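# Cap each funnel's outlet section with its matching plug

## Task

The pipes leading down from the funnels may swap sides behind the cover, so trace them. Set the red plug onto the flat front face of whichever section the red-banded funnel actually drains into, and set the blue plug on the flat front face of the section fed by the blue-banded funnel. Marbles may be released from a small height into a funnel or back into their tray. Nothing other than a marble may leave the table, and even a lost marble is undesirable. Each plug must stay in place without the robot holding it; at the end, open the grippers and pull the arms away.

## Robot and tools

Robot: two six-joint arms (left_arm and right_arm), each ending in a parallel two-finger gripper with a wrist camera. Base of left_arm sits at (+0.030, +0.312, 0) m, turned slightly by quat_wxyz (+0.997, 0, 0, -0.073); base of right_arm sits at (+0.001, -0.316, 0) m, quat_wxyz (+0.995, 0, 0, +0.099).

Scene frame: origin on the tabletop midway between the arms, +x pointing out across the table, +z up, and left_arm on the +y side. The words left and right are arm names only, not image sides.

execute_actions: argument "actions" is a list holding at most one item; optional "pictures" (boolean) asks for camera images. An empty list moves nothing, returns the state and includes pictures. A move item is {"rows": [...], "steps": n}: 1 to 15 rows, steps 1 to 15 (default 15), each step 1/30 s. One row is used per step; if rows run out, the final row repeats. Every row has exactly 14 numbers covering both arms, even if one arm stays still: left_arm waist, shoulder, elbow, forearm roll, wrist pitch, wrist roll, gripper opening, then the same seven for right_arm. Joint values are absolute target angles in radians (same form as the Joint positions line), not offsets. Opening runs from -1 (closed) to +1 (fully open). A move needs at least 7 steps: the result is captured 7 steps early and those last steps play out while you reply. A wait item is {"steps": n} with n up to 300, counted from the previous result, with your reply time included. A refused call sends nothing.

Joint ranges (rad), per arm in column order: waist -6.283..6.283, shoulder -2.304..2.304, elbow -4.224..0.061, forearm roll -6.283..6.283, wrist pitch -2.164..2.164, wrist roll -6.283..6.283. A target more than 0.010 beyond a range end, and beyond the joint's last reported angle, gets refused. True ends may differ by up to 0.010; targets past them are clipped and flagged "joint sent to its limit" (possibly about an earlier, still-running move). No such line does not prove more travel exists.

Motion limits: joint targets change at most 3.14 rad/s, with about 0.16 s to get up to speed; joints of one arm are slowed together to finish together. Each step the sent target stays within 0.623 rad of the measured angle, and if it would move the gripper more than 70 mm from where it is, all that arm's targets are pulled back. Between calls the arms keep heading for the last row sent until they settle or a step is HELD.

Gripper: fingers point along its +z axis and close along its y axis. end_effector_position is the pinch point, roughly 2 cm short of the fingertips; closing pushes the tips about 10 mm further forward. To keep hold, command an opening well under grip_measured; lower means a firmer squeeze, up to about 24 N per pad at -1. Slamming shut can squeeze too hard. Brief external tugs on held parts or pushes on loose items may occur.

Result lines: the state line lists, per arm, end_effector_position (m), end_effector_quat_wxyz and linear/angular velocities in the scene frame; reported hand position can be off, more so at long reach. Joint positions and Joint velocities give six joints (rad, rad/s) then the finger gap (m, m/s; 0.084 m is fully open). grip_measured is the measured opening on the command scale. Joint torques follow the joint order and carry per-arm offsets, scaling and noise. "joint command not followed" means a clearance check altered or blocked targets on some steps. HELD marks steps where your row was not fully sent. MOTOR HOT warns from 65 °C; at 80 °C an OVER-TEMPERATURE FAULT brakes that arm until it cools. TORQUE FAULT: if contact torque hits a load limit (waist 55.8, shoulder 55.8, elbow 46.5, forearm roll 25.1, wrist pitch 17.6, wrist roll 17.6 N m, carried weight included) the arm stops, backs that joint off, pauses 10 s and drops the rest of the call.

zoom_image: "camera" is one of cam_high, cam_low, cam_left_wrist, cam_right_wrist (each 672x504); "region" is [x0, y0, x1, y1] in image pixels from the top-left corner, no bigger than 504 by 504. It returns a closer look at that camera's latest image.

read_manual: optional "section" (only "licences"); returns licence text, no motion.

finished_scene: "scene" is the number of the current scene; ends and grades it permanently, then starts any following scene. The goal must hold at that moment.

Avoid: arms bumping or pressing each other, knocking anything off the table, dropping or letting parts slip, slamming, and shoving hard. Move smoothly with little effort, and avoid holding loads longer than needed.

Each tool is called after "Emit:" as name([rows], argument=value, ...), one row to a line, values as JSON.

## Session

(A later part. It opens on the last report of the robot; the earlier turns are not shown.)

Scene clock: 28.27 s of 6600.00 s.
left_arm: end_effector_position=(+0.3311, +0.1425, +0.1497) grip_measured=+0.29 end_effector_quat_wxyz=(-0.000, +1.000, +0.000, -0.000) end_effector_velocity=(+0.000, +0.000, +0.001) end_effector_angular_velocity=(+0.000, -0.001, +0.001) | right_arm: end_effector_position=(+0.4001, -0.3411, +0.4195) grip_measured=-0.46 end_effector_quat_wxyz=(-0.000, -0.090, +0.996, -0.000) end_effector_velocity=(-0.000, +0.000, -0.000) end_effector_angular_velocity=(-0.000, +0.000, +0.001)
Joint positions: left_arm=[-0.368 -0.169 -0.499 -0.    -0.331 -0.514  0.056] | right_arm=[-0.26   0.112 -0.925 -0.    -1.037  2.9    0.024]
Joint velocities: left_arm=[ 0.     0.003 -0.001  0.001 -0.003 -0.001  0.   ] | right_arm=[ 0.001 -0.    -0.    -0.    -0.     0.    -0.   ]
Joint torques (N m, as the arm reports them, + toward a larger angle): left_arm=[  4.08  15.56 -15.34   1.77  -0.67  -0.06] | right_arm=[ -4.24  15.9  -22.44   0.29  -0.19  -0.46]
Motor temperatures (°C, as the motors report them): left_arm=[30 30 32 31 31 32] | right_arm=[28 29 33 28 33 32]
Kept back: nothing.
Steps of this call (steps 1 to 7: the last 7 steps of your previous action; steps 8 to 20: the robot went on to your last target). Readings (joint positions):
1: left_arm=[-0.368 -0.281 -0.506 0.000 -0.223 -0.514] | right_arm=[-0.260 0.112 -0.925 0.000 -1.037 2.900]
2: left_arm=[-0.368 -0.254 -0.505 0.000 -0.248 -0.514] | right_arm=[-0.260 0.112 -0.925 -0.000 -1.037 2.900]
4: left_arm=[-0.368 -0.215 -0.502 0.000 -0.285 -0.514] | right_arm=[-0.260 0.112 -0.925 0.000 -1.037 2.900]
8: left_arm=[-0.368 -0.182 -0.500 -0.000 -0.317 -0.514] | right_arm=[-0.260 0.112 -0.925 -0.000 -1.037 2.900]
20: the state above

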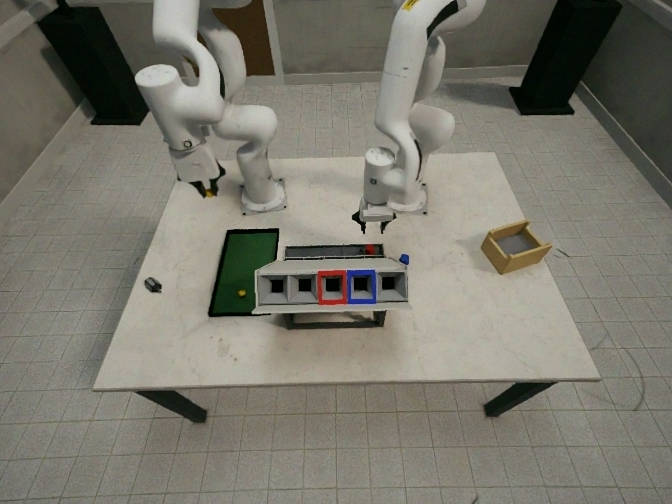

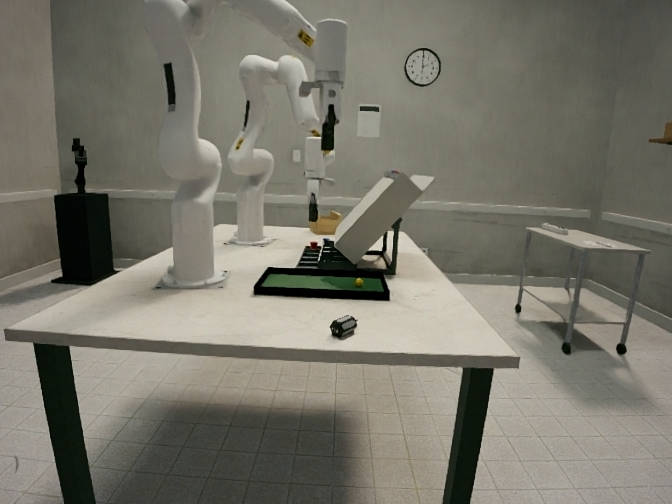

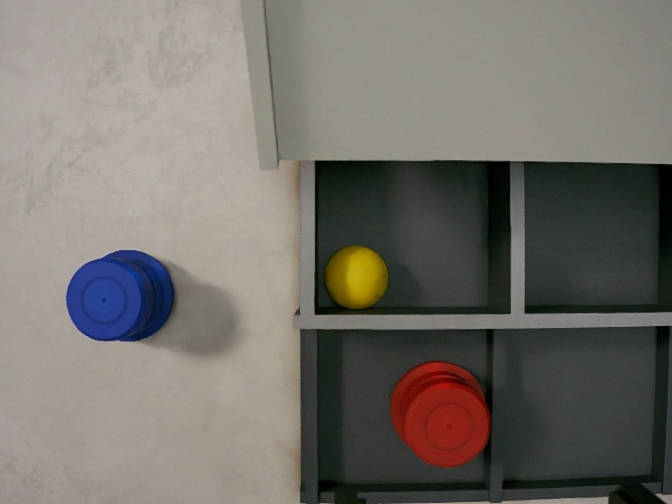

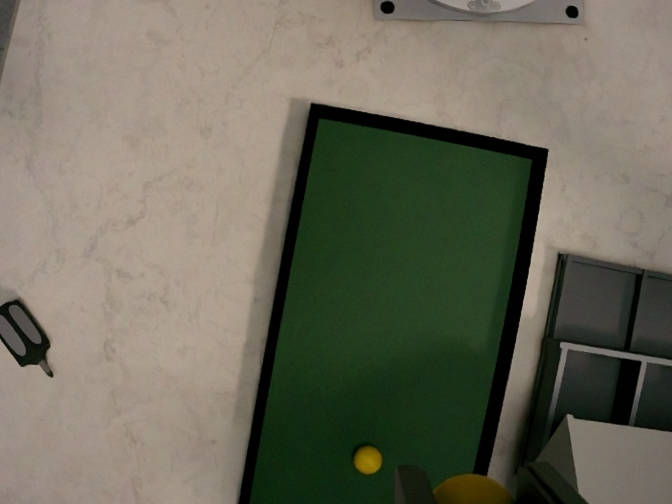

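Emit:
execute_actions([
  {"rows":[[0.007,-0.168,-0.499,0,-0.331,-0.14,1,0.249,-0.799,-2.094,0,-1.295,3.58,-1]]},
])

Emit:
execute_actions([
  {"steps":25},
])

Emit:
execute_actions([
  {"rows":[[0.007,-0.521,-0.543,0,-0.022,-0.14,1,0.249,-0.799,-2.094,0,-1.295,3.58,-1]]},
])

Emit:
execute_actions([
  {"steps":25},
])

Emit:
execute_actions([
  {"rows":[[0.007,-0.521,-0.543,0,-0.022,-0.14,-1,0.333,-1.035,-2.426,0,-1.391,3.67,-1]]},
])

Emit:
execute_actions([
  {"steps":25},
])

Emit:
execute_actions([
  {"rows":[[0.007,-0.168,-0.499,0,-0.331,-0.14,-1,0.333,-1.035,-2.426,0,-1.391,3.67,0.2]]},
])

Emit:
execute_actions([
  {"rows":[[0.007,-0.168,-0.499,0,-0.331,-0.14,-1,0.458,-0.314,-1.389,0,-1.075,3.8,1]]},
])

Emit:
execute_actions([
  {"steps":50},
], pictures=true)

Scene clock: 29.17 s of 6600.00 s.
left_arm: end_effector_position=(+0.3551, +0.1946, +0.1499) grip_measured=+0.98 end_effector_quat_wxyz=(+0.000, +1.000, +0.001, +0.000) end_effector_velocity=(+0.105, +0.296, -0.001) end_effector_angular_velocity=(+0.001, +0.002, +0.006) | right_arm: end_effector_position=(+0.4398, -0.2972, +0.4222) grip_measured=-0.46 end_effector_quat_wxyz=(-0.027, -0.075, +0.997, +0.001) end_effector_velocity=(+0.203, +0.231, -0.002) end_effector_angular_velocity=(-0.048, +0.253, -0.171)
Joint positions: left_arm=[-0.202 -0.168 -0.499  0.    -0.331 -0.349  0.083] | right_arm=[-0.154 -0.023 -1.06   0.    -1.09   3.034  0.024]
Joint velocities: left_arm=[ 0.908 -0.     0.002 -0.     0.     0.902  0.012] | right_arm=[ 0.507 -0.706 -0.707 -0.    -0.256  0.679  0.   ]
Joint torques (N m, as the arm reports them, + toward a larger angle): left_arm=[  2.06  15.91 -15.52   1.62  -0.7    0.04] | right_arm=[ -7.44  21.57 -22.37   0.88  -0.13  -0.45]
Motor temperatures (°C, as the motors report them): left_arm=[30 30 32 31 31 32] | right_arm=[28 29 33 28 33 32]
Steps of this call (steps 1 to 15: the robot went on to your last target; steps 16 to 19: nothing new was sent; steps 20 to 27: the first 8 steps of this action). Readings (joint positions):
20: left_arm=[-0.368 -0.168 -0.499 -0.000 -0.331 -0.514] | right_arm=[-0.260 0.112 -0.925 -0.000 -1.037 2.900]
21: left_arm=[-0.365 -0.168 -0.499 -0.000 -0.331 -0.510] | right_arm=[-0.257 0.109 -0.929 -0.000 -1.039 2.904]
23: left_arm=[-0.328 -0.168 -0.499 -0.000 -0.331 -0.472] | right_arm=[-0.230 0.076 -0.963 -0.000 -1.054 2.938]
27: the state above

Scene clock: 30.00 s of 6600.00 s.
left_arm: end_effector_position=(+0.3724, +0.2644, +0.1499) grip_measured=+1.00 end_effector_quat_wxyz=(+0.000, +1.000, +0.001, -0.000) end_effector_velocity=(-0.001, +0.001, -0.000) end_effector_angular_velocity=(+0.000, +0.001, -0.001) | right_arm: end_effector_position=(+0.6091, -0.1036, +0.4162) grip_measured=-0.46 end_effector_quat_wxyz=(-0.036, -0.024, +0.999, -0.012) end_effector_velocity=(+0.177, +0.260, +0.028) end_effector_angular_velocity=(+0.038, -0.200, -0.099)
Joint positions: left_arm=[ 0.007 -0.168 -0.499 -0.    -0.331 -0.14   0.084] | right_arm=[ 0.139 -0.575 -1.737  0.    -1.239  3.431  0.024]
Joint velocities: left_arm=[ 0.002  0.     0.001  0.     0.     0.003 -0.   ] | right_arm=[ 0.29  -0.591 -0.938  0.    -0.146  0.391  0.   ]
Joint torques (N m, as the arm reports them, + toward a larger angle): left_arm=[  3.55  16.01 -15.56   2.09  -0.66  -0.09] | right_arm=[ -3.36  46.73 -22.65   0.83  -0.48  -0.38]
Motor temperatures (°C, as the motors report them): left_arm=[30 30 32 31 31 32] | right_arm=[28 29 33 28 33 32]
Kept back: nothing.
Steps of this call (steps 1 to 7: the last 7 steps of your previous action; steps 8 to 25: the robot went on to your last target). Readings (joint positions):
1: left_arm=[-0.172 -0.168 -0.499 0.000 -0.331 -0.319] | right_arm=[-0.138 -0.046 -1.083 0.000 -1.099 3.056]
2: left_arm=[-0.142 -0.168 -0.499 0.000 -0.331 -0.289] | right_arm=[-0.122 -0.070 -1.107 0.000 -1.107 3.078]
4: left_arm=[-0.086 -0.168 -0.499 0.000 -0.331 -0.234] | right_arm=[-0.092 -0.118 -1.155 0.000 -1.122 3.119]
8: left_arm=[-0.021 -0.168 -0.499 0.000 -0.331 -0.169] | right_arm=[-0.037 -0.216 -1.253 0.000 -1.150 3.192]
25: the state above

Scene clock: 30.27 s of 6600.00 s.
left_arm: end_effector_position=(+0.3805, +0.2634, +0.0944) grip_measured=+1.00 end_effector_quat_wxyz=(-0.000, +1.000, +0.001, -0.001) end_effector_velocity=(+0.019, -0.003, -0.313) end_effector_angular_velocity=(+0.002, +0.011, -0.000) | right_arm: end_effector_position=(+0.6487, -0.0310, +0.4200) grip_measured=-0.46 end_effector_quat_wxyz=(-0.010, -0.010, +1.000, -0.004) end_effector_velocity=(+0.100, +0.247, -0.004) end_effector_angular_velocity=(+0.063, -0.160, -0.080)
Joint positions: left_arm=[ 0.007 -0.342 -0.52   0.    -0.18  -0.14   0.084] | right_arm=[ 0.217 -0.734 -1.991  0.    -1.279  3.537  0.024]
Joint velocities: left_arm=[ 0.    -0.957 -0.117  0.     0.829  0.     0.   ] | right_arm=[ 0.262 -0.525 -0.822  0.001 -0.125  0.342 -0.   ]
Joint torques (N m, as the arm reports them, + toward a larger angle): left_arm=[  3.16  23.48 -13.67   1.59  -0.74  -0.03] | right_arm=[ -8.12  62.24 -19.89   0.48  -0.36  -0.48]
Motor temperatures (°C, as the motors report them): left_arm=[30 30 32 31 31 32] | right_arm=[28 29 33 28 33 32]
Steps of this call (steps 1 to 8: the first 8 steps of this action). Readings (joint positions):
1: left_arm=[0.007 -0.168 -0.499 -0.000 -0.331 -0.140] | right_arm=[0.149 -0.594 -1.769 0.000 -1.244 3.444]
2: left_arm=[0.007 -0.171 -0.500 -0.000 -0.327 -0.140] | right_arm=[0.158 -0.614 -1.800 0.000 -1.249 3.457]
4: left_arm=[0.007 -0.207 -0.505 0.000 -0.294 -0.140] | right_arm=[0.178 -0.655 -1.864 0.000 -1.259 3.484]
8: the state above

Scene clock: 31.10 s of 6600.00 s.
left_arm: end_effector_position=(+0.3803, +0.2634, +0.0352) grip_measured=+1.00 end_effector_quat_wxyz=(+0.000, +1.000, +0.001, +0.000) end_effector_velocity=(-0.001, +0.000, -0.001) end_effector_angular_velocity=(+0.000, +0.001, +0.001) | right_arm: end_effector_position=(+0.6600, -0.0008, +0.4199) grip_measured=-0.46 end_effector_quat_wxyz=(+0.000, -0.004, +1.000, -0.000) end_effector_velocity=(+0.000, +0.000, -0.000) end_effector_angular_velocity=(-0.001, -0.000, +0.000)
Joint positions: left_arm=[ 0.007 -0.521 -0.543 -0.    -0.022 -0.14   0.084] | right_arm=[ 0.249 -0.799 -2.094 -0.    -1.295  3.58   0.024]
Joint velocities: left_arm=[ 0.    -0.002  0.     0.001  0.001 -0.002 -0.   ] | right_arm=[ 0.    -0.001 -0.001 -0.001  0.     0.     0.   ]
Joint torques (N m, as the arm reports them, + toward a larger angle): left_arm=[  2.99  23.04 -10.39   1.51  -0.7   -0.07] | right_arm=[ -4.74  54.04 -21.87   0.41  -0.07  -0.53]
Motor temperatures (°C, as the motors report them): left_arm=[30 30 32 31 31 32] | right_arm=[28 29 33 28 33 32]
Kept back: nothing.
Steps of this call (steps 1 to 7: the last 7 steps of your previous action; steps 8 to 25: the robot went on to your last target). Readings (joint positions):
1: left_arm=[0.007 -0.373 -0.524 0.000 -0.152 -0.140] | right_arm=[0.225 -0.750 -2.016 0.000 -1.282 3.547]
2: left_arm=[0.007 -0.403 -0.528 0.000 -0.126 -0.140] | right_arm=[0.232 -0.763 -2.035 0.000 -1.286 3.555]
4: left_arm=[0.007 -0.454 -0.534 -0.000 -0.083 -0.140] | right_arm=[0.240 -0.779 -2.062 0.000 -1.290 3.567]
8: left_arm=[0.007 -0.501 -0.540 -0.000 -0.040 -0.140] | right_arm=[0.246 -0.793 -2.085 -0.000 -1.294 3.576]
25: the state above

Scene clock: 31.37 s of 6600.00 s.
left_arm: end_effector_position=(+0.3803, +0.2634, +0.0352) grip_measured=-0.26 end_effector_quat_wxyz=(+0.000, +1.000, +0.001, +0.000) end_effector_velocity=(+0.000, +0.000, -0.000) end_effector_angular_velocity=(+0.000, +0.001, +0.001) | right_arm: end_effector_position=(+0.6722, +0.0480, +0.4026) grip_measured=-0.46 end_effector_quat_wxyz=(-0.001, -0.003, +1.000, -0.000) end_effector_velocity=(+0.035, +0.266, -0.126) end_effector_angular_velocity=(-0.015, +0.029, -0.003)
Joint positions: left_arm=[ 0.007 -0.521 -0.543  0.    -0.022 -0.14   0.033] | right_arm=[ 0.3   -0.941 -2.291  0.    -1.352  3.633  0.024]
Joint velocities: left_arm=[ 0.001 -0.002 -0.001 -0.001 -0.001  0.001 -0.211] | right_arm=[ 0.284 -0.782 -1.051  0.001 -0.301  0.287 -0.   ]
Joint torques (N m, as the arm reports them, + toward a larger angle): left_arm=[  3.25  23.7  -10.63   1.59  -0.71  -0.03] | right_arm=[-13.13  74.15 -21.32   0.89  -0.2   -0.54]
Motor temperatures (°C, as the motors report them): left_arm=[30 30 32 31 31 32] | right_arm=[28 29 33 28 33 32]
Steps of this call (steps 1 to 8: the first 8 steps of this action). Readings (joint positions):
1: left_arm=[0.007 -0.521 -0.543 -0.000 -0.022 -0.140] | right_arm=[0.249 -0.799 -2.094 -0.000 -1.295 3.580]
2: left_arm=[0.007 -0.521 -0.543 0.000 -0.022 -0.140] | right_arm=[0.250 -0.801 -2.098 -0.000 -1.296 3.581]
4: left_arm=[0.007 -0.521 -0.543 -0.000 -0.022 -0.140] | right_arm=[0.259 -0.828 -2.138 -0.000 -1.308 3.592]
8: the state above

Scene clock: 32.20 s of 6600.00 s.
left_arm: end_effector_position=(+0.3803, +0.2634, +0.0352) grip_measured=-0.33 end_effector_quat_wxyz=(+0.000, +1.000, +0.001, +0.000) end_effector_velocity=(-0.001, -0.000, -0.000) end_effector_angular_velocity=(+0.000, +0.002, -0.001) | right_arm: end_effector_position=(+0.6753, +0.0792, +0.3901) grip_measured=-0.46 end_effector_quat_wxyz=(+0.000, -0.001, +1.000, +0.000) end_effector_velocity=(-0.000, +0.000, -0.000) end_effector_angular_velocity=(+0.000, +0.000, +0.000)
Joint positions: left_arm=[ 0.007 -0.521 -0.543  0.    -0.022 -0.14   0.03 ] | right_arm=[ 0.333 -1.035 -2.426 -0.    -1.391  3.67   0.024]
Joint velocities: left_arm=[-0.001 -0.001  0.001 -0.001  0.     0.     0.   ] | right_arm=[ 0.    -0.001 -0.001  0.    -0.     0.     0.   ]
Joint torques (N m, as the arm reports them, + toward a larger angle): left_arm=[ 2.88 21.03 -9.96  1.7  -0.51 -0.04] | right_arm=[ -5.04  59.21 -22.27   0.57  -0.15  -0.41]
Motor temperatures (°C, as the motors report them): left_arm=[30 30 32 31 31 32] | right_arm=[28 29 33 28 33 32]
Kept back: nothing.
Steps of this call (steps 1 to 7: the last 7 steps of your previous action; steps 8 to 25: the robot went on to your last target). Readings (joint positions):
1: left_arm=[0.007 -0.521 -0.543 -0.000 -0.022 -0.140] | right_arm=[0.308 -0.965 -2.324 0.000 -1.361 3.642]
2: left_arm=[0.007 -0.521 -0.543 0.000 -0.022 -0.140] | right_arm=[0.315 -0.984 -2.350 0.000 -1.369 3.649]
4: left_arm=[0.007 -0.521 -0.543 0.000 -0.022 -0.140] | right_arm=[0.324 -1.008 -2.385 0.000 -1.379 3.659]
8: left_arm=[0.007 -0.521 -0.543 -0.000 -0.022 -0.140] | right_arm=[0.330 -1.026 -2.414 -0.000 -1.388 3.667]
25: the state above

Scene clock: 32.47 s of 6600.00 s.
left_arm: end_effector_position=(+0.3817, +0.2632, +0.0923) grip_measured=-0.33 end_effector_quat_wxyz=(+0.000, +1.000, +0.001, +0.001) end_effector_velocity=(-0.018, +0.002, +0.314) end_effector_angular_velocity=(-0.001, -0.008, -0.000) | right_arm: end_effector_position=(+0.6752, +0.0792, +0.3901) grip_measured=+0.15 end_effector_quat_wxyz=(+0.000, -0.001, +1.000, +0.000) end_effector_velocity=(-0.000, -0.000, -0.000) end_effector_angular_velocity=(-0.001, +0.000, +0.000)
Joint positions: left_arm=[ 0.007 -0.349 -0.522  0.    -0.172 -0.14   0.03 ] | right_arm=[ 0.333 -1.035 -2.426 -0.    -1.391  3.67   0.05 ]
Joint velocities: left_arm=[-0.001  0.958  0.117 -0.001 -0.832  0.    -0.   ] | right_arm=[ 0.    -0.     0.    -0.    -0.    -0.     0.025]
Joint torques (N m, as the arm reports them, + toward a larger angle): left_arm=[  2.98  15.85 -11.76   1.65  -0.81  -0.04] | right_arm=[ -4.18  59.81 -21.67   1.19  -0.11  -0.53]
Motor temperatures (°C, as the motors report them): left_arm=[30 30 32 31 31 32] | right_arm=[28 29 33 28 33 32]
Steps of this call (steps 1 to 8: the first 8 steps of this action). Readings (joint positions):
1: left_arm=[0.007 -0.521 -0.543 0.000 -0.022 -0.140] | right_arm=[0.333 -1.035 -2.426 -0.000 -1.391 3.670]
2: left_arm=[0.007 -0.518 -0.542 0.000 -0.025 -0.140] | right_arm=[0.333 -1.035 -2.426 -0.000 -1.391 3.670]
4: left_arm=[0.007 -0.482 -0.537 -0.000 -0.059 -0.140] | right_arm=[0.333 -1.035 -2.426 -0.000 -1.391 3.670]
8: the state above

Scene clock: 32.97 s of 6600.00 s.
left_arm: end_effector_position=(+0.3724, +0.2645, +0.1489) grip_measured=-0.33 end_effector_quat_wxyz=(-0.000, +1.000, +0.001, -0.000) end_effector_velocity=(-0.000, +0.000, +0.008) end_effector_angular_velocity=(-0.000, -0.004, +0.002) | right_arm: end_effector_position=(+0.6489, +0.0908, +0.4411) grip_measured=+0.97 end_effector_quat_wxyz=(+0.033, -0.001, +0.999, +0.020) end_effector_velocity=(-0.163, +0.031, +0.261) end_effector_angular_velocity=(+0.207, -0.306, -0.006)
Joint positions: left_arm=[ 0.007 -0.171 -0.499 -0.    -0.329 -0.14   0.03 ] | right_arm=[ 0.363 -0.878 -2.27   0.    -1.315  3.701  0.083]
Joint velocities: left_arm=[-0.     0.024  0.002  0.    -0.018 -0.002  0.   ] | right_arm=[0.147 0.851 0.854 0.001 0.372 0.153 0.014]
Joint torques (N m, as the arm reports them, + toward a larger angle): left_arm=[  3.93  16.91 -15.8    1.77  -0.64  -0.09] | right_arm=[ -8.06  48.49 -19.53   1.05   0.12  -0.61]
Motor temperatures (°C, as the motors report them): left_arm=[30 30 32 31 31 32] | right_arm=[28 29 33 28 33 32]
Steps of this call (steps 1 to 7: the last 7 steps of your previous action; steps 8 to 15: the first 8 steps of this action). Readings (joint positions):
8: left_arm=[0.007 -0.188 -0.502 -0.000 -0.313 -0.140] | right_arm=[0.333 -1.035 -2.426 0.000 -1.391 3.670]
9: left_arm=[0.007 -0.183 -0.501 -0.000 -0.318 -0.140] | right_arm=[0.334 -1.032 -2.422 -0.000 -1.389 3.671]
11: left_arm=[0.007 -0.177 -0.500 -0.000 -0.324 -0.140] | right_arm=[0.340 -0.998 -2.383 -0.000 -1.370 3.679]
15: the state above

Scene clock: 34.63 s of 6600.00 s.
left_arm: end_effector_position=(+0.3724, +0.2645, +0.1499) grip_measured=-0.33 end_effector_quat_wxyz=(+0.000, +1.000, +0.001, -0.000) end_effector_velocity=(-0.001, -0.000, -0.000) end_effector_angular_velocity=(-0.000, +0.002, +0.000) | right_arm: end_effector_position=(+0.4505, +0.0292, +0.4197) grip_measured=+1.00 end_effector_quat_wxyz=(+0.000, +0.001, +1.000, +0.000) end_effector_velocity=(-0.000, +0.000, -0.000) end_effector_angular_velocity=(-0.000, +0.000, +0.001)
Joint positions: left_arm=[ 0.007 -0.168 -0.499 -0.    -0.331 -0.14   0.03 ] | right_arm=[ 0.458 -0.314 -1.389  0.    -1.075  3.8    0.084]
Joint velocities: left_arm=[-0.     0.     0.002 -0.002 -0.     0.001 -0.   ] | right_arm=[ 0.001  0.     0.     0.    -0.     0.     0.   ]
Joint torques (N m, as the arm reports them, + toward a larger angle): left_arm=[  3.14  15.83 -15.72   1.75  -0.66  -0.06] | right_arm=[ -4.98  36.96 -22.33   0.91  -0.13  -0.49]
Motor temperatures (°C, as the motors report them): left_arm=[30 30 32 31 31 32] | right_arm=[28 29 33 28 33 32]
Kept back: nothing.
Steps of this call (steps 1 to 7: the last 7 steps of your previous action; steps 8 to 45: the robot went on to your last target; steps 46 to 50: nothing new was sent). Readings (joint positions):
1: left_arm=[0.007 -0.170 -0.499 -0.000 -0.329 -0.140] | right_arm=[0.368 -0.850 -2.241 0.000 -1.303 3.706]
2: left_arm=[0.007 -0.170 -0.499 -0.000 -0.330 -0.140] | right_arm=[0.373 -0.821 -2.210 0.000 -1.290 3.711]
4: left_arm=[0.007 -0.169 -0.499 -0.000 -0.330 -0.140] | right_arm=[0.383 -0.762 -2.143 0.000 -1.265 3.722]
8: left_arm=[0.007 -0.168 -0.499 -0.000 -0.331 -0.140] | right_arm=[0.403 -0.639 -1.979 0.000 -1.213 3.743]
50: the state above
All arms were judged still, so your last target was given up. Only a new action makes them travel on or press farther. Fingers that are still opening or closing keep moving.

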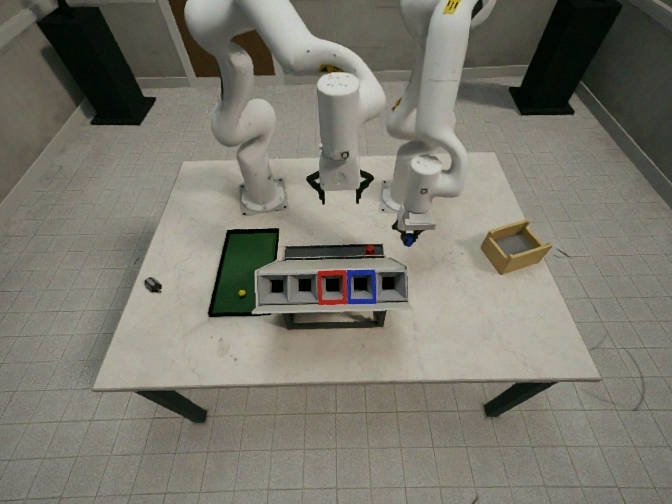

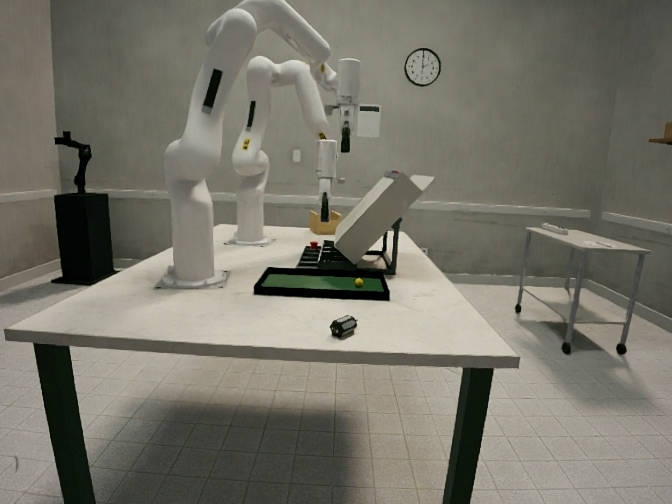

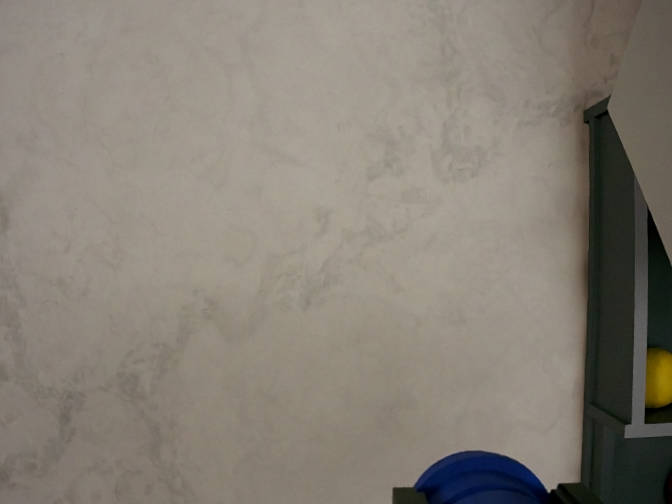

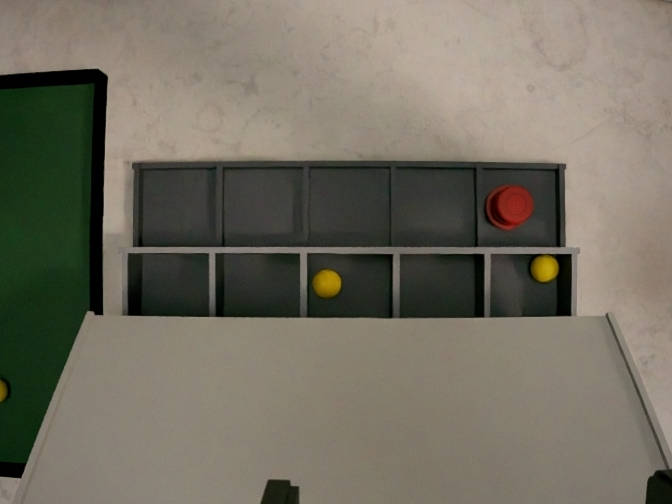

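Emit:
execute_actions([
  {"rows":[[0.007,-0.168,-0.499,0,-0.331,-0.14,-1,-0.5,0.112,-0.925,0,-1.037,2.9,1]]},
])

Emit:
execute_actions([
  {"steps":35},
])

Emit:
execute_actions([
  {"rows":[[-0.646,-0.336,-0.724,0,-0.388,-0.79,-1,-0.5,0.112,-0.925,0,-1.037,2.9,1]]},
])

Emit:
execute_actions([
  {"steps":40},
])

Emit:
execute_actions([
  {"rows":[[-0.646,-0.589,-0.739,0,-0.15,-0.79,-1,-0.5,0.112,-0.925,0,-1.037,2.9,1]]},
])

Emit:
execute_actions([
  {"steps":25},
])

Emit:
execute_actions([
  {"rows":[[-0.646,-0.589,-0.739,0,-0.15,-0.79,0.3,-0.5,0.112,-0.925,0,-1.037,2.9,1]]},
])

Emit:
execute_actions([
  {"rows":[[-0.646,-0.336,-0.724,0,-0.388,-0.79,0.3,-0.5,0.112,-0.925,0,-1.037,2.9,1]]},
])

Emit:
execute_actions([
  {"steps":20},
], pictures=true)

Scene clock: 35.40 s of 6600.00 s.
left_arm: end_effector_position=(+0.3724, +0.2645, +0.1499) grip_measured=-0.33 end_effector_quat_wxyz=(+0.000, +1.000, +0.001, -0.000) end_effector_velocity=(-0.001, +0.000, -0.000) end_effector_angular_velocity=(+0.000, +0.002, +0.000) | right_arm: end_effector_position=(+0.4618, -0.0349, +0.4246) grip_measured=+1.00 end_effector_quat_wxyz=(+0.000, +0.001, +1.000, +0.000) end_effector_velocity=(+0.043, -0.320, +0.017) end_effector_angular_velocity=(-0.001, +0.002, +0.001)
Joint positions: left_arm=[ 0.007 -0.168 -0.499  0.    -0.331 -0.14   0.03 ] | right_arm=[ 0.351 -0.243 -1.312 -0.    -1.069  3.693  0.084]
Joint velocities: left_arm=[ 0.    -0.     0.001  0.001 -0.    -0.001 -0.   ] | right_arm=[-0.548  0.336  0.368 -0.     0.03  -0.548 -0.   ]
Joint torques (N m, as the arm reports them, + toward a larger angle): left_arm=[  3.88  15.66 -15.7    1.82  -0.67  -0.07] | right_arm=[ -4.68  30.09 -21.96   0.84  -0.29  -0.33]
Motor temperatures (°C, as the motors report them): left_arm=[30 30 32 31 31 32] | right_arm=[28 29 33 28 33 32]
Steps of this call (steps 1 to 15: nothing new was sent; steps 16 to 23: the first 8 steps of this action). Readings (joint positions):
16: left_arm=[0.007 -0.168 -0.499 0.000 -0.331 -0.140] | right_arm=[0.458 -0.314 -1.389 0.000 -1.075 3.800]
17: left_arm=[0.007 -0.168 -0.499 0.000 -0.331 -0.140] | right_arm=[0.455 -0.312 -1.386 0.000 -1.074 3.796]
19: left_arm=[0.007 -0.168 -0.499 0.000 -0.331 -0.140] | right_arm=[0.426 -0.292 -1.364 0.000 -1.073 3.767]
23: the state above

Scene clock: 36.57 s of 6600.00 s.
left_arm: end_effector_position=(+0.3724, +0.2645, +0.1499) grip_measured=-0.33 end_effector_quat_wxyz=(+0.000, +1.000, +0.001, -0.000) end_effector_velocity=(+0.001, -0.000, +0.001) end_effector_angular_velocity=(-0.000, -0.002, -0.001) | right_arm: end_effector_position=(+0.4081, -0.3987, +0.4224) grip_measured=+1.00 end_effector_quat_wxyz=(+0.000, +0.025, +1.000, -0.000) end_effector_velocity=(-0.161, -0.262, -0.018) end_effector_angular_velocity=(-0.001, +0.000, -0.072)
Joint positions: left_arm=[ 0.007 -0.168 -0.499  0.    -0.331 -0.14   0.03 ] | right_arm=[-0.398  0.073 -0.968 -0.    -1.041  2.993  0.084]
Joint velocities: left_arm=[-0.     0.002 -0.     0.     0.     0.     0.   ] | right_arm=[-0.695  0.266  0.289 -0.001  0.022 -0.622 -0.   ]
Joint torques (N m, as the arm reports them, + toward a larger angle): left_arm=[  3.18  15.78 -15.66   2.01  -0.66  -0.06] | right_arm=[ -0.21  17.53 -22.87   1.11  -0.07  -0.18]
Motor temperatures (°C, as the motors report them): left_arm=[30 30 32 31 31 32] | right_arm=[28 29 33 28 33 32]
Kept back: nothing.
Steps of this call (steps 1 to 7: the last 7 steps of your previous action; steps 8 to 35: the robot went on to your last target). Readings (joint positions):
1: left_arm=[0.007 -0.168 -0.499 0.000 -0.331 -0.140] | right_arm=[0.332 -0.232 -1.300 -0.000 -1.068 3.674]
2: left_arm=[0.007 -0.168 -0.499 0.000 -0.331 -0.140] | right_arm=[0.314 -0.221 -1.288 -0.000 -1.067 3.656]
4: left_arm=[0.007 -0.168 -0.499 0.000 -0.331 -0.140] | right_arm=[0.276 -0.200 -1.265 -0.000 -1.065 3.618]
8: left_arm=[0.007 -0.168 -0.499 0.000 -0.331 -0.140] | right_arm=[0.197 -0.160 -1.222 -0.000 -1.061 3.539]
35: the state above

Scene clock: 36.83 s of 6600.00 s.
left_arm: end_effector_position=(+0.3807, +0.2068, +0.1509) grip_measured=-0.33 end_effector_quat_wxyz=(+0.000, +1.000, +0.000, +0.000) end_effector_velocity=(+0.014, -0.314, +0.004) end_effector_angular_velocity=(+0.000, -0.001, -0.010) | right_arm: end_effector_position=(+0.3854, -0.4317, +0.4198) grip_measured=+1.00 end_effector_quat_wxyz=(-0.000, +0.030, +1.000, +0.000) end_effector_velocity=(-0.023, -0.031, -0.003) end_effector_angular_velocity=(+0.001, -0.000, -0.005)
Joint positions: left_arm=[-0.147 -0.209 -0.553  0.    -0.345 -0.293  0.03 ] | right_arm=[-0.49   0.108 -0.929  0.    -1.037  2.909  0.084]
Joint velocities: left_arm=[-0.812 -0.207 -0.279  0.003 -0.071 -0.805  0.   ] | right_arm=[-0.09   0.034  0.038  0.001  0.004 -0.085  0.   ]
Joint torques (N m, as the arm reports them, + toward a larger angle): left_arm=[  3.8   18.21 -15.38   1.94  -0.74   0.18] | right_arm=[ -4.65  15.06 -23.5    1.17  -0.04  -0.47]
Motor temperatures (°C, as the motors report them): left_arm=[30 30 32 31 31 32] | right_arm=[28 29 33 28 33 32]
Steps of this call (steps 1 to 8: the first 8 steps of this action). Readings (joint positions):
1: left_arm=[0.007 -0.168 -0.499 0.000 -0.331 -0.140] | right_arm=[-0.420 0.081 -0.958 -0.000 -1.040 2.973]
2: left_arm=[0.004 -0.169 -0.500 0.000 -0.332 -0.144] | right_arm=[-0.439 0.089 -0.950 -0.000 -1.039 2.956]
4: left_arm=[-0.032 -0.178 -0.513 0.000 -0.335 -0.181] | right_arm=[-0.466 0.099 -0.939 -0.000 -1.038 2.931]
8: the state above

Scene clock: 38.17 s of 6600.00 s.
left_arm: end_effector_position=(+0.3314, +0.0074, +0.1501) grip_measured=-0.33 end_effector_quat_wxyz=(-0.000, +1.000, -0.001, -0.000) end_effector_velocity=(-0.001, +0.000, -0.001) end_effector_angular_velocity=(+0.001, +0.001, -0.001) | right_arm: end_effector_position=(+0.3828, -0.4352, +0.4195) grip_measured=+1.00 end_effector_quat_wxyz=(-0.000, +0.030, +1.000, -0.000) end_effector_velocity=(-0.000, +0.000, +0.000) end_effector_angular_velocity=(+0.000, +0.000, +0.000)
Joint positions: left_arm=[-0.646 -0.336 -0.724  0.    -0.388 -0.79   0.03 ] | right_arm=[-0.5    0.112 -0.925  0.    -1.037  2.9    0.084]
Joint velocities: left_arm=[-0.    -0.002  0.    -0.001  0.     0.001 -0.   ] | right_arm=[ 0.  0. -0.  0. -0. -0. -0.]
Joint torques (N m, as the arm reports them, + toward a larger angle): left_arm=[  3.62  23.38 -16.79   2.    -0.76  -0.05] | right_arm=[ -4.59  15.46 -21.52   1.13  -0.18  -0.58]
Motor temperatures (°C, as the motors report them): left_arm=[30 30 32 31 31 32] | right_arm=[28 29 33 28 33 32]
Kept back: nothing.
Steps of this call (steps 1 to 7: the last 7 steps of your previous action; steps 8 to 40: the robot went on to your last target). Readings (joint positions):
1: left_arm=[-0.173 -0.215 -0.562 0.000 -0.347 -0.320] | right_arm=[-0.492 0.109 -0.928 0.000 -1.037 2.907]
2: left_arm=[-0.200 -0.222 -0.572 0.000 -0.349 -0.346] | right_arm=[-0.494 0.110 -0.927 0.000 -1.037 2.905]
4: left_arm=[-0.252 -0.235 -0.589 0.000 -0.354 -0.398] | right_arm=[-0.497 0.111 -0.926 0.000 -1.037 2.903]
8: left_arm=[-0.355 -0.262 -0.624 0.000 -0.363 -0.500] | right_arm=[-0.499 0.112 -0.925 0.000 -1.037 2.901]
40: the state above

Scene clock: 38.43 s of 6600.00 s.
left_arm: end_effector_position=(+0.3332, +0.0055, +0.0902) grip_measured=-0.33 end_effector_quat_wxyz=(-0.001, +1.000, -0.001, -0.001) end_effector_velocity=(-0.005, +0.005, -0.307) end_effector_angular_velocity=(+0.005, +0.005, +0.001) | right_arm: end_effector_position=(+0.3828, -0.4352, +0.4195) grip_measured=+1.00 end_effector_quat_wxyz=(-0.000, +0.030, +1.000, -0.000) end_effector_velocity=(-0.000, +0.000, +0.000) end_effector_angular_velocity=(+0.000, +0.001, +0.000)
Joint positions: left_arm=[-0.646 -0.48  -0.732 -0.    -0.254 -0.79   0.03 ] | right_arm=[-0.5    0.112 -0.925  0.    -1.037  2.9    0.084]
Joint velocities: left_arm=[-0.001 -0.736 -0.043 -0.     0.686 -0.002  0.   ] | right_arm=[ 0.     0.     0.     0.    -0.001 -0.    -0.   ]
Joint torques (N m, as the arm reports them, + toward a larger angle): left_arm=[  3.49  34.09 -14.81   1.84  -1.13  -0.09] | right_arm=[ -3.09  17.15 -22.29   1.02  -0.01  -0.35]
Motor temperatures (°C, as the motors report them): left_arm=[30 30 32 31 31 32] | right_arm=[28 29 33 28 33 32]
Steps of this call (steps 1 to 8: the first 8 steps of this action). Readings (joint positions):
1: left_arm=[-0.646 -0.336 -0.724 0.000 -0.388 -0.790] | right_arm=[-0.500 0.112 -0.925 0.000 -1.037 2.900]
2: left_arm=[-0.646 -0.339 -0.725 0.000 -0.384 -0.790] | right_arm=[-0.500 0.112 -0.925 -0.000 -1.037 2.900]
4: left_arm=[-0.646 -0.373 -0.728 0.000 -0.350 -0.790] | right_arm=[-0.500 0.112 -0.925 -0.000 -1.037 2.900]
8: the state above

Scene clock: 39.27 s of 6600.00 s.
left_arm: end_effector_position=(+0.3314, +0.0073, +0.0451) grip_measured=-0.33 end_effector_quat_wxyz=(+0.000, +1.000, -0.001, +0.000) end_effector_velocity=(+0.001, -0.000, -0.000) end_effector_angular_velocity=(-0.001, -0.001, -0.002) | right_arm: end_effector_position=(+0.3828, -0.4352, +0.4195) grip_measured=+1.00 end_effector_quat_wxyz=(-0.000, +0.030, +1.000, -0.000) end_effector_velocity=(-0.000, -0.000, +0.000) end_effector_angular_velocity=(+0.000, +0.000, -0.000)
Joint positions: left_arm=[-0.646 -0.589 -0.739  0.    -0.15  -0.79   0.03 ] | right_arm=[-0.5    0.112 -0.925  0.    -1.037  2.9    0.084]
Joint velocities: left_arm=[ 0.    -0.001 -0.001  0.002  0.001  0.001  0.   ] | right_arm=[-0.  0. -0.  0. -0. -0. -0.]
Joint torques (N m, as the arm reports them, + toward a larger angle): left_arm=[  3.62  28.68 -12.91   1.81  -0.7   -0.05] | right_arm=[ -4.86  16.95 -22.55   0.98  -0.07  -0.47]
Motor temperatures (°C, as the motors report them): left_arm=[30 30 32 31 31 32] | right_arm=[28 29 33 28 33 32]
Kept back: nothing.
Steps of this call (steps 1 to 7: the last 7 steps of your previous action; steps 8 to 25: the robot went on to your last target). Readings (joint positions):
1: left_arm=[-0.646 -0.504 -0.733 -0.000 -0.232 -0.790] | right_arm=[-0.500 0.112 -0.925 0.000 -1.037 2.900]
2: left_arm=[-0.646 -0.524 -0.734 -0.000 -0.212 -0.790] | right_arm=[-0.500 0.112 -0.925 -0.000 -1.037 2.900]
4: left_arm=[-0.646 -0.554 -0.736 -0.000 -0.185 -0.790] | right_arm=[-0.500 0.112 -0.925 0.000 -1.037 2.900]
8: left_arm=[-0.646 -0.578 -0.738 -0.000 -0.160 -0.790] | right_arm=[-0.500 0.112 -0.925 0.000 -1.037 2.900]
25: the state above

Scene clock: 39.53 s of 6600.00 s.
left_arm: end_effector_position=(+0.3314, +0.0073, +0.0450) grip_measured=+0.25 end_effector_quat_wxyz=(+0.000, +1.000, -0.001, +0.000) end_effector_velocity=(-0.001, +0.000, -0.000) end_effector_angular_velocity=(+0.001, +0.001, -0.001) | right_arm: end_effector_position=(+0.3828, -0.4352, +0.4195) grip_measured=+1.00 end_effector_quat_wxyz=(-0.000, +0.030, +1.000, -0.000) end_effector_velocity=(+0.000, +0.001, +0.000) end_effector_angular_velocity=(+0.000, -0.000, +0.002)
Joint positions: left_arm=[-0.646 -0.589 -0.739  0.    -0.15  -0.79   0.055] | right_arm=[-0.5    0.112 -0.925  0.    -1.037  2.9    0.084]
Joint velocities: left_arm=[-0.    -0.001  0.001  0.     0.001 -0.     0.026] | right_arm=[ 0.002  0.    -0.     0.     0.     0.     0.   ]
Joint torques (N m, as the arm reports them, + toward a larger angle): left_arm=[  4.    28.52 -12.79   1.74  -0.82  -0.02] | right_arm=[ -4.73  16.23 -22.6    0.85  -0.03  -0.47]
Motor temperatures (°C, as the motors report them): left_arm=[30 30 32 31 31 32] | right_arm=[28 29 33 28 33 32]
Steps of this call (steps 1 to 8: the first 8 steps of this action). Readings (joint positions):
1: left_arm=[-0.646 -0.589 -0.739 0.000 -0.150 -0.790] | right_arm=[-0.500 0.112 -0.925 -0.000 -1.037 2.900]
2: left_arm=[-0.646 -0.589 -0.739 0.000 -0.150 -0.790] | right_arm=[-0.500 0.112 -0.925 -0.000 -1.037 2.900]
4: left_arm=[-0.646 -0.589 -0.739 0.000 -0.150 -0.790] | right_arm=[-0.500 0.112 -0.925 -0.000 -1.037 2.900]
8: the state above

Scene clock: 40.03 s of 6600.00 s.
left_arm: end_effector_position=(+0.3342, +0.0045, +0.1053) grip_measured=+0.29 end_effector_quat_wxyz=(+0.001, +1.000, -0.001, +0.001) end_effector_velocity=(-0.003, +0.003, +0.307) end_effector_angular_velocity=(-0.003, -0.004, -0.002) | right_arm: end_effector_position=(+0.3828, -0.4352, +0.4195) grip_measured=+1.00 end_effector_quat_wxyz=(-0.000, +0.030, +1.000, -0.000) end_effector_velocity=(-0.000, -0.000, +0.000) end_effector_angular_velocity=(+0.000, +0.000, -0.001)
Joint positions: left_arm=[-0.646 -0.445 -0.731  0.    -0.284 -0.79   0.056] | right_arm=[-0.5    0.112 -0.925  0.    -1.037  2.9    0.084]
Joint velocities: left_arm=[-0.     0.737  0.044  0.002 -0.689 -0.     0.   ] | right_arm=[-0.001  0.    -0.    -0.    -0.     0.    -0.   ]
Joint torques (N m, as the arm reports them, + toward a larger angle): left_arm=[  3.12  21.25 -12.61   1.8   -0.8   -0.05] | right_arm=[ -3.26  15.52 -22.28   0.6   -0.11  -0.42]
Motor temperatures (°C, as the motors report them): left_arm=[30 30 32 31 31 32] | right_arm=[28 29 33 28 33 32]
Steps of this call (steps 1 to 7: the last 7 steps of your previous action; steps 8 to 15: the first 8 steps of this action). Readings (joint positions):
8: left_arm=[-0.646 -0.589 -0.739 0.000 -0.150 -0.790] | right_arm=[-0.500 0.112 -0.925 -0.000 -1.037 2.900]
9: left_arm=[-0.646 -0.586 -0.738 -0.000 -0.154 -0.790] | right_arm=[-0.500 0.112 -0.925 -0.000 -1.037 2.900]
11: left_arm=[-0.646 -0.552 -0.735 -0.000 -0.188 -0.790] | right_arm=[-0.500 0.112 -0.925 0.000 -1.037 2.900]
15: the state above

Scene clock: 40.70 s of 6600.00 s.
left_arm: end_effector_position=(+0.3313, +0.0073, +0.1499) grip_measured=+0.29 end_effector_quat_wxyz=(-0.000, +1.000, -0.001, -0.000) end_effector_velocity=(+0.000, -0.001, +0.002) end_effector_angular_velocity=(-0.002, -0.001, +0.002) | right_arm: end_effector_position=(+0.3828, -0.4352, +0.4195) grip_measured=+1.00 end_effector_quat_wxyz=(-0.000, +0.030, +1.000, -0.000) end_effector_velocity=(+0.000, +0.000, -0.000) end_effector_angular_velocity=(-0.000, +0.000, +0.000)
Joint positions: left_arm=[-0.646 -0.336 -0.724 -0.    -0.388 -0.79   0.056] | right_arm=[-0.5    0.112 -0.925 -0.    -1.037  2.9    0.084]
Joint velocities: left_arm=[-0.     0.003 -0.001 -0.001 -0.002 -0.001 -0.   ] | right_arm=[ 0. -0. -0. -0.  0.  0.  0.]
Joint torques (N m, as the arm reports them, + toward a larger angle): left_arm=[  2.88  23.56 -16.35   1.97  -0.72  -0.09] | right_arm=[ -5.69  17.39 -22.15   0.96  -0.13  -0.43]
Motor temperatures (°C, as the motors report them): left_arm=[30 30 32 31 31 32] | right_arm=[28 29 33 28 33 32]
Kept back: nothing.
Steps of this call (steps 1 to 7: the last 7 steps of your previous action; steps 8 to 20: the robot went on to your last target). Readings (joint positions):
1: left_arm=[-0.646 -0.421 -0.730 0.000 -0.306 -0.790] | right_arm=[-0.500 0.112 -0.925 0.000 -1.037 2.900]
2: left_arm=[-0.646 -0.401 -0.729 0.000 -0.325 -0.790] | right_arm=[-0.500 0.112 -0.925 -0.000 -1.037 2.900]
4: left_arm=[-0.646 -0.371 -0.727 0.000 -0.353 -0.790] | right_arm=[-0.500 0.112 -0.925 0.000 -1.037 2.900]
8: left_arm=[-0.646 -0.347 -0.725 -0.000 -0.378 -0.790] | right_arm=[-0.500 0.112 -0.925 -0.000 -1.037 2.900]
20: the state above

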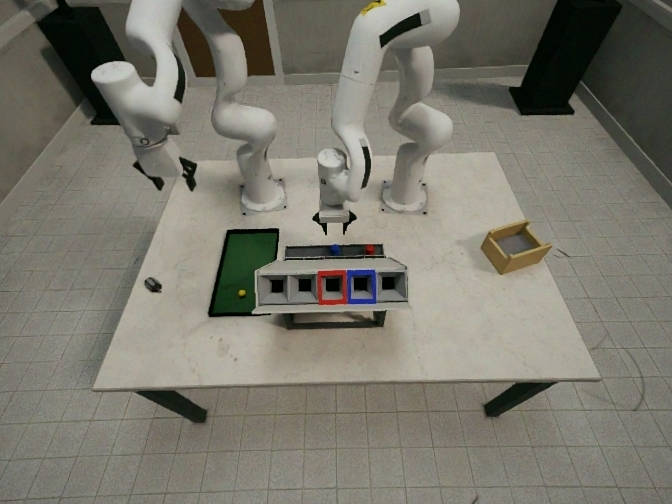

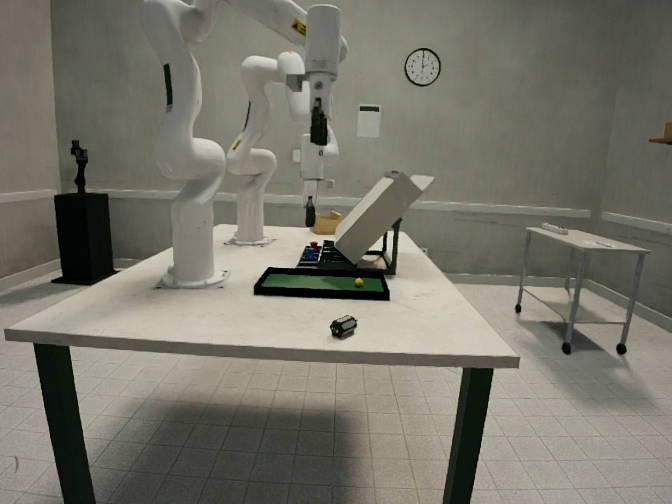

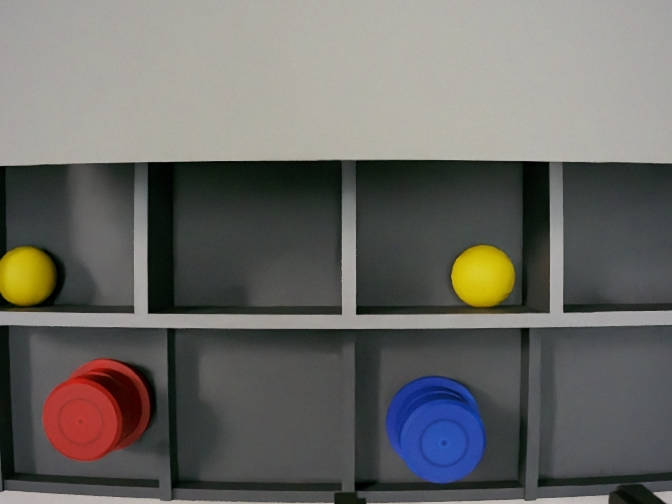

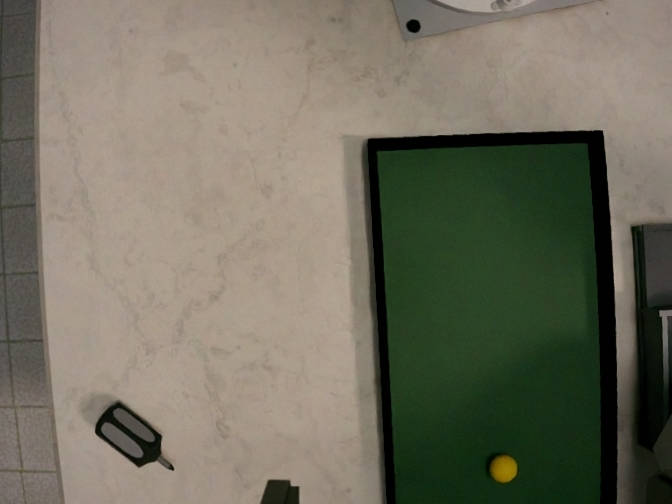

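Emit:
finished_scene(scene=1)

The scene is finished: the task was done.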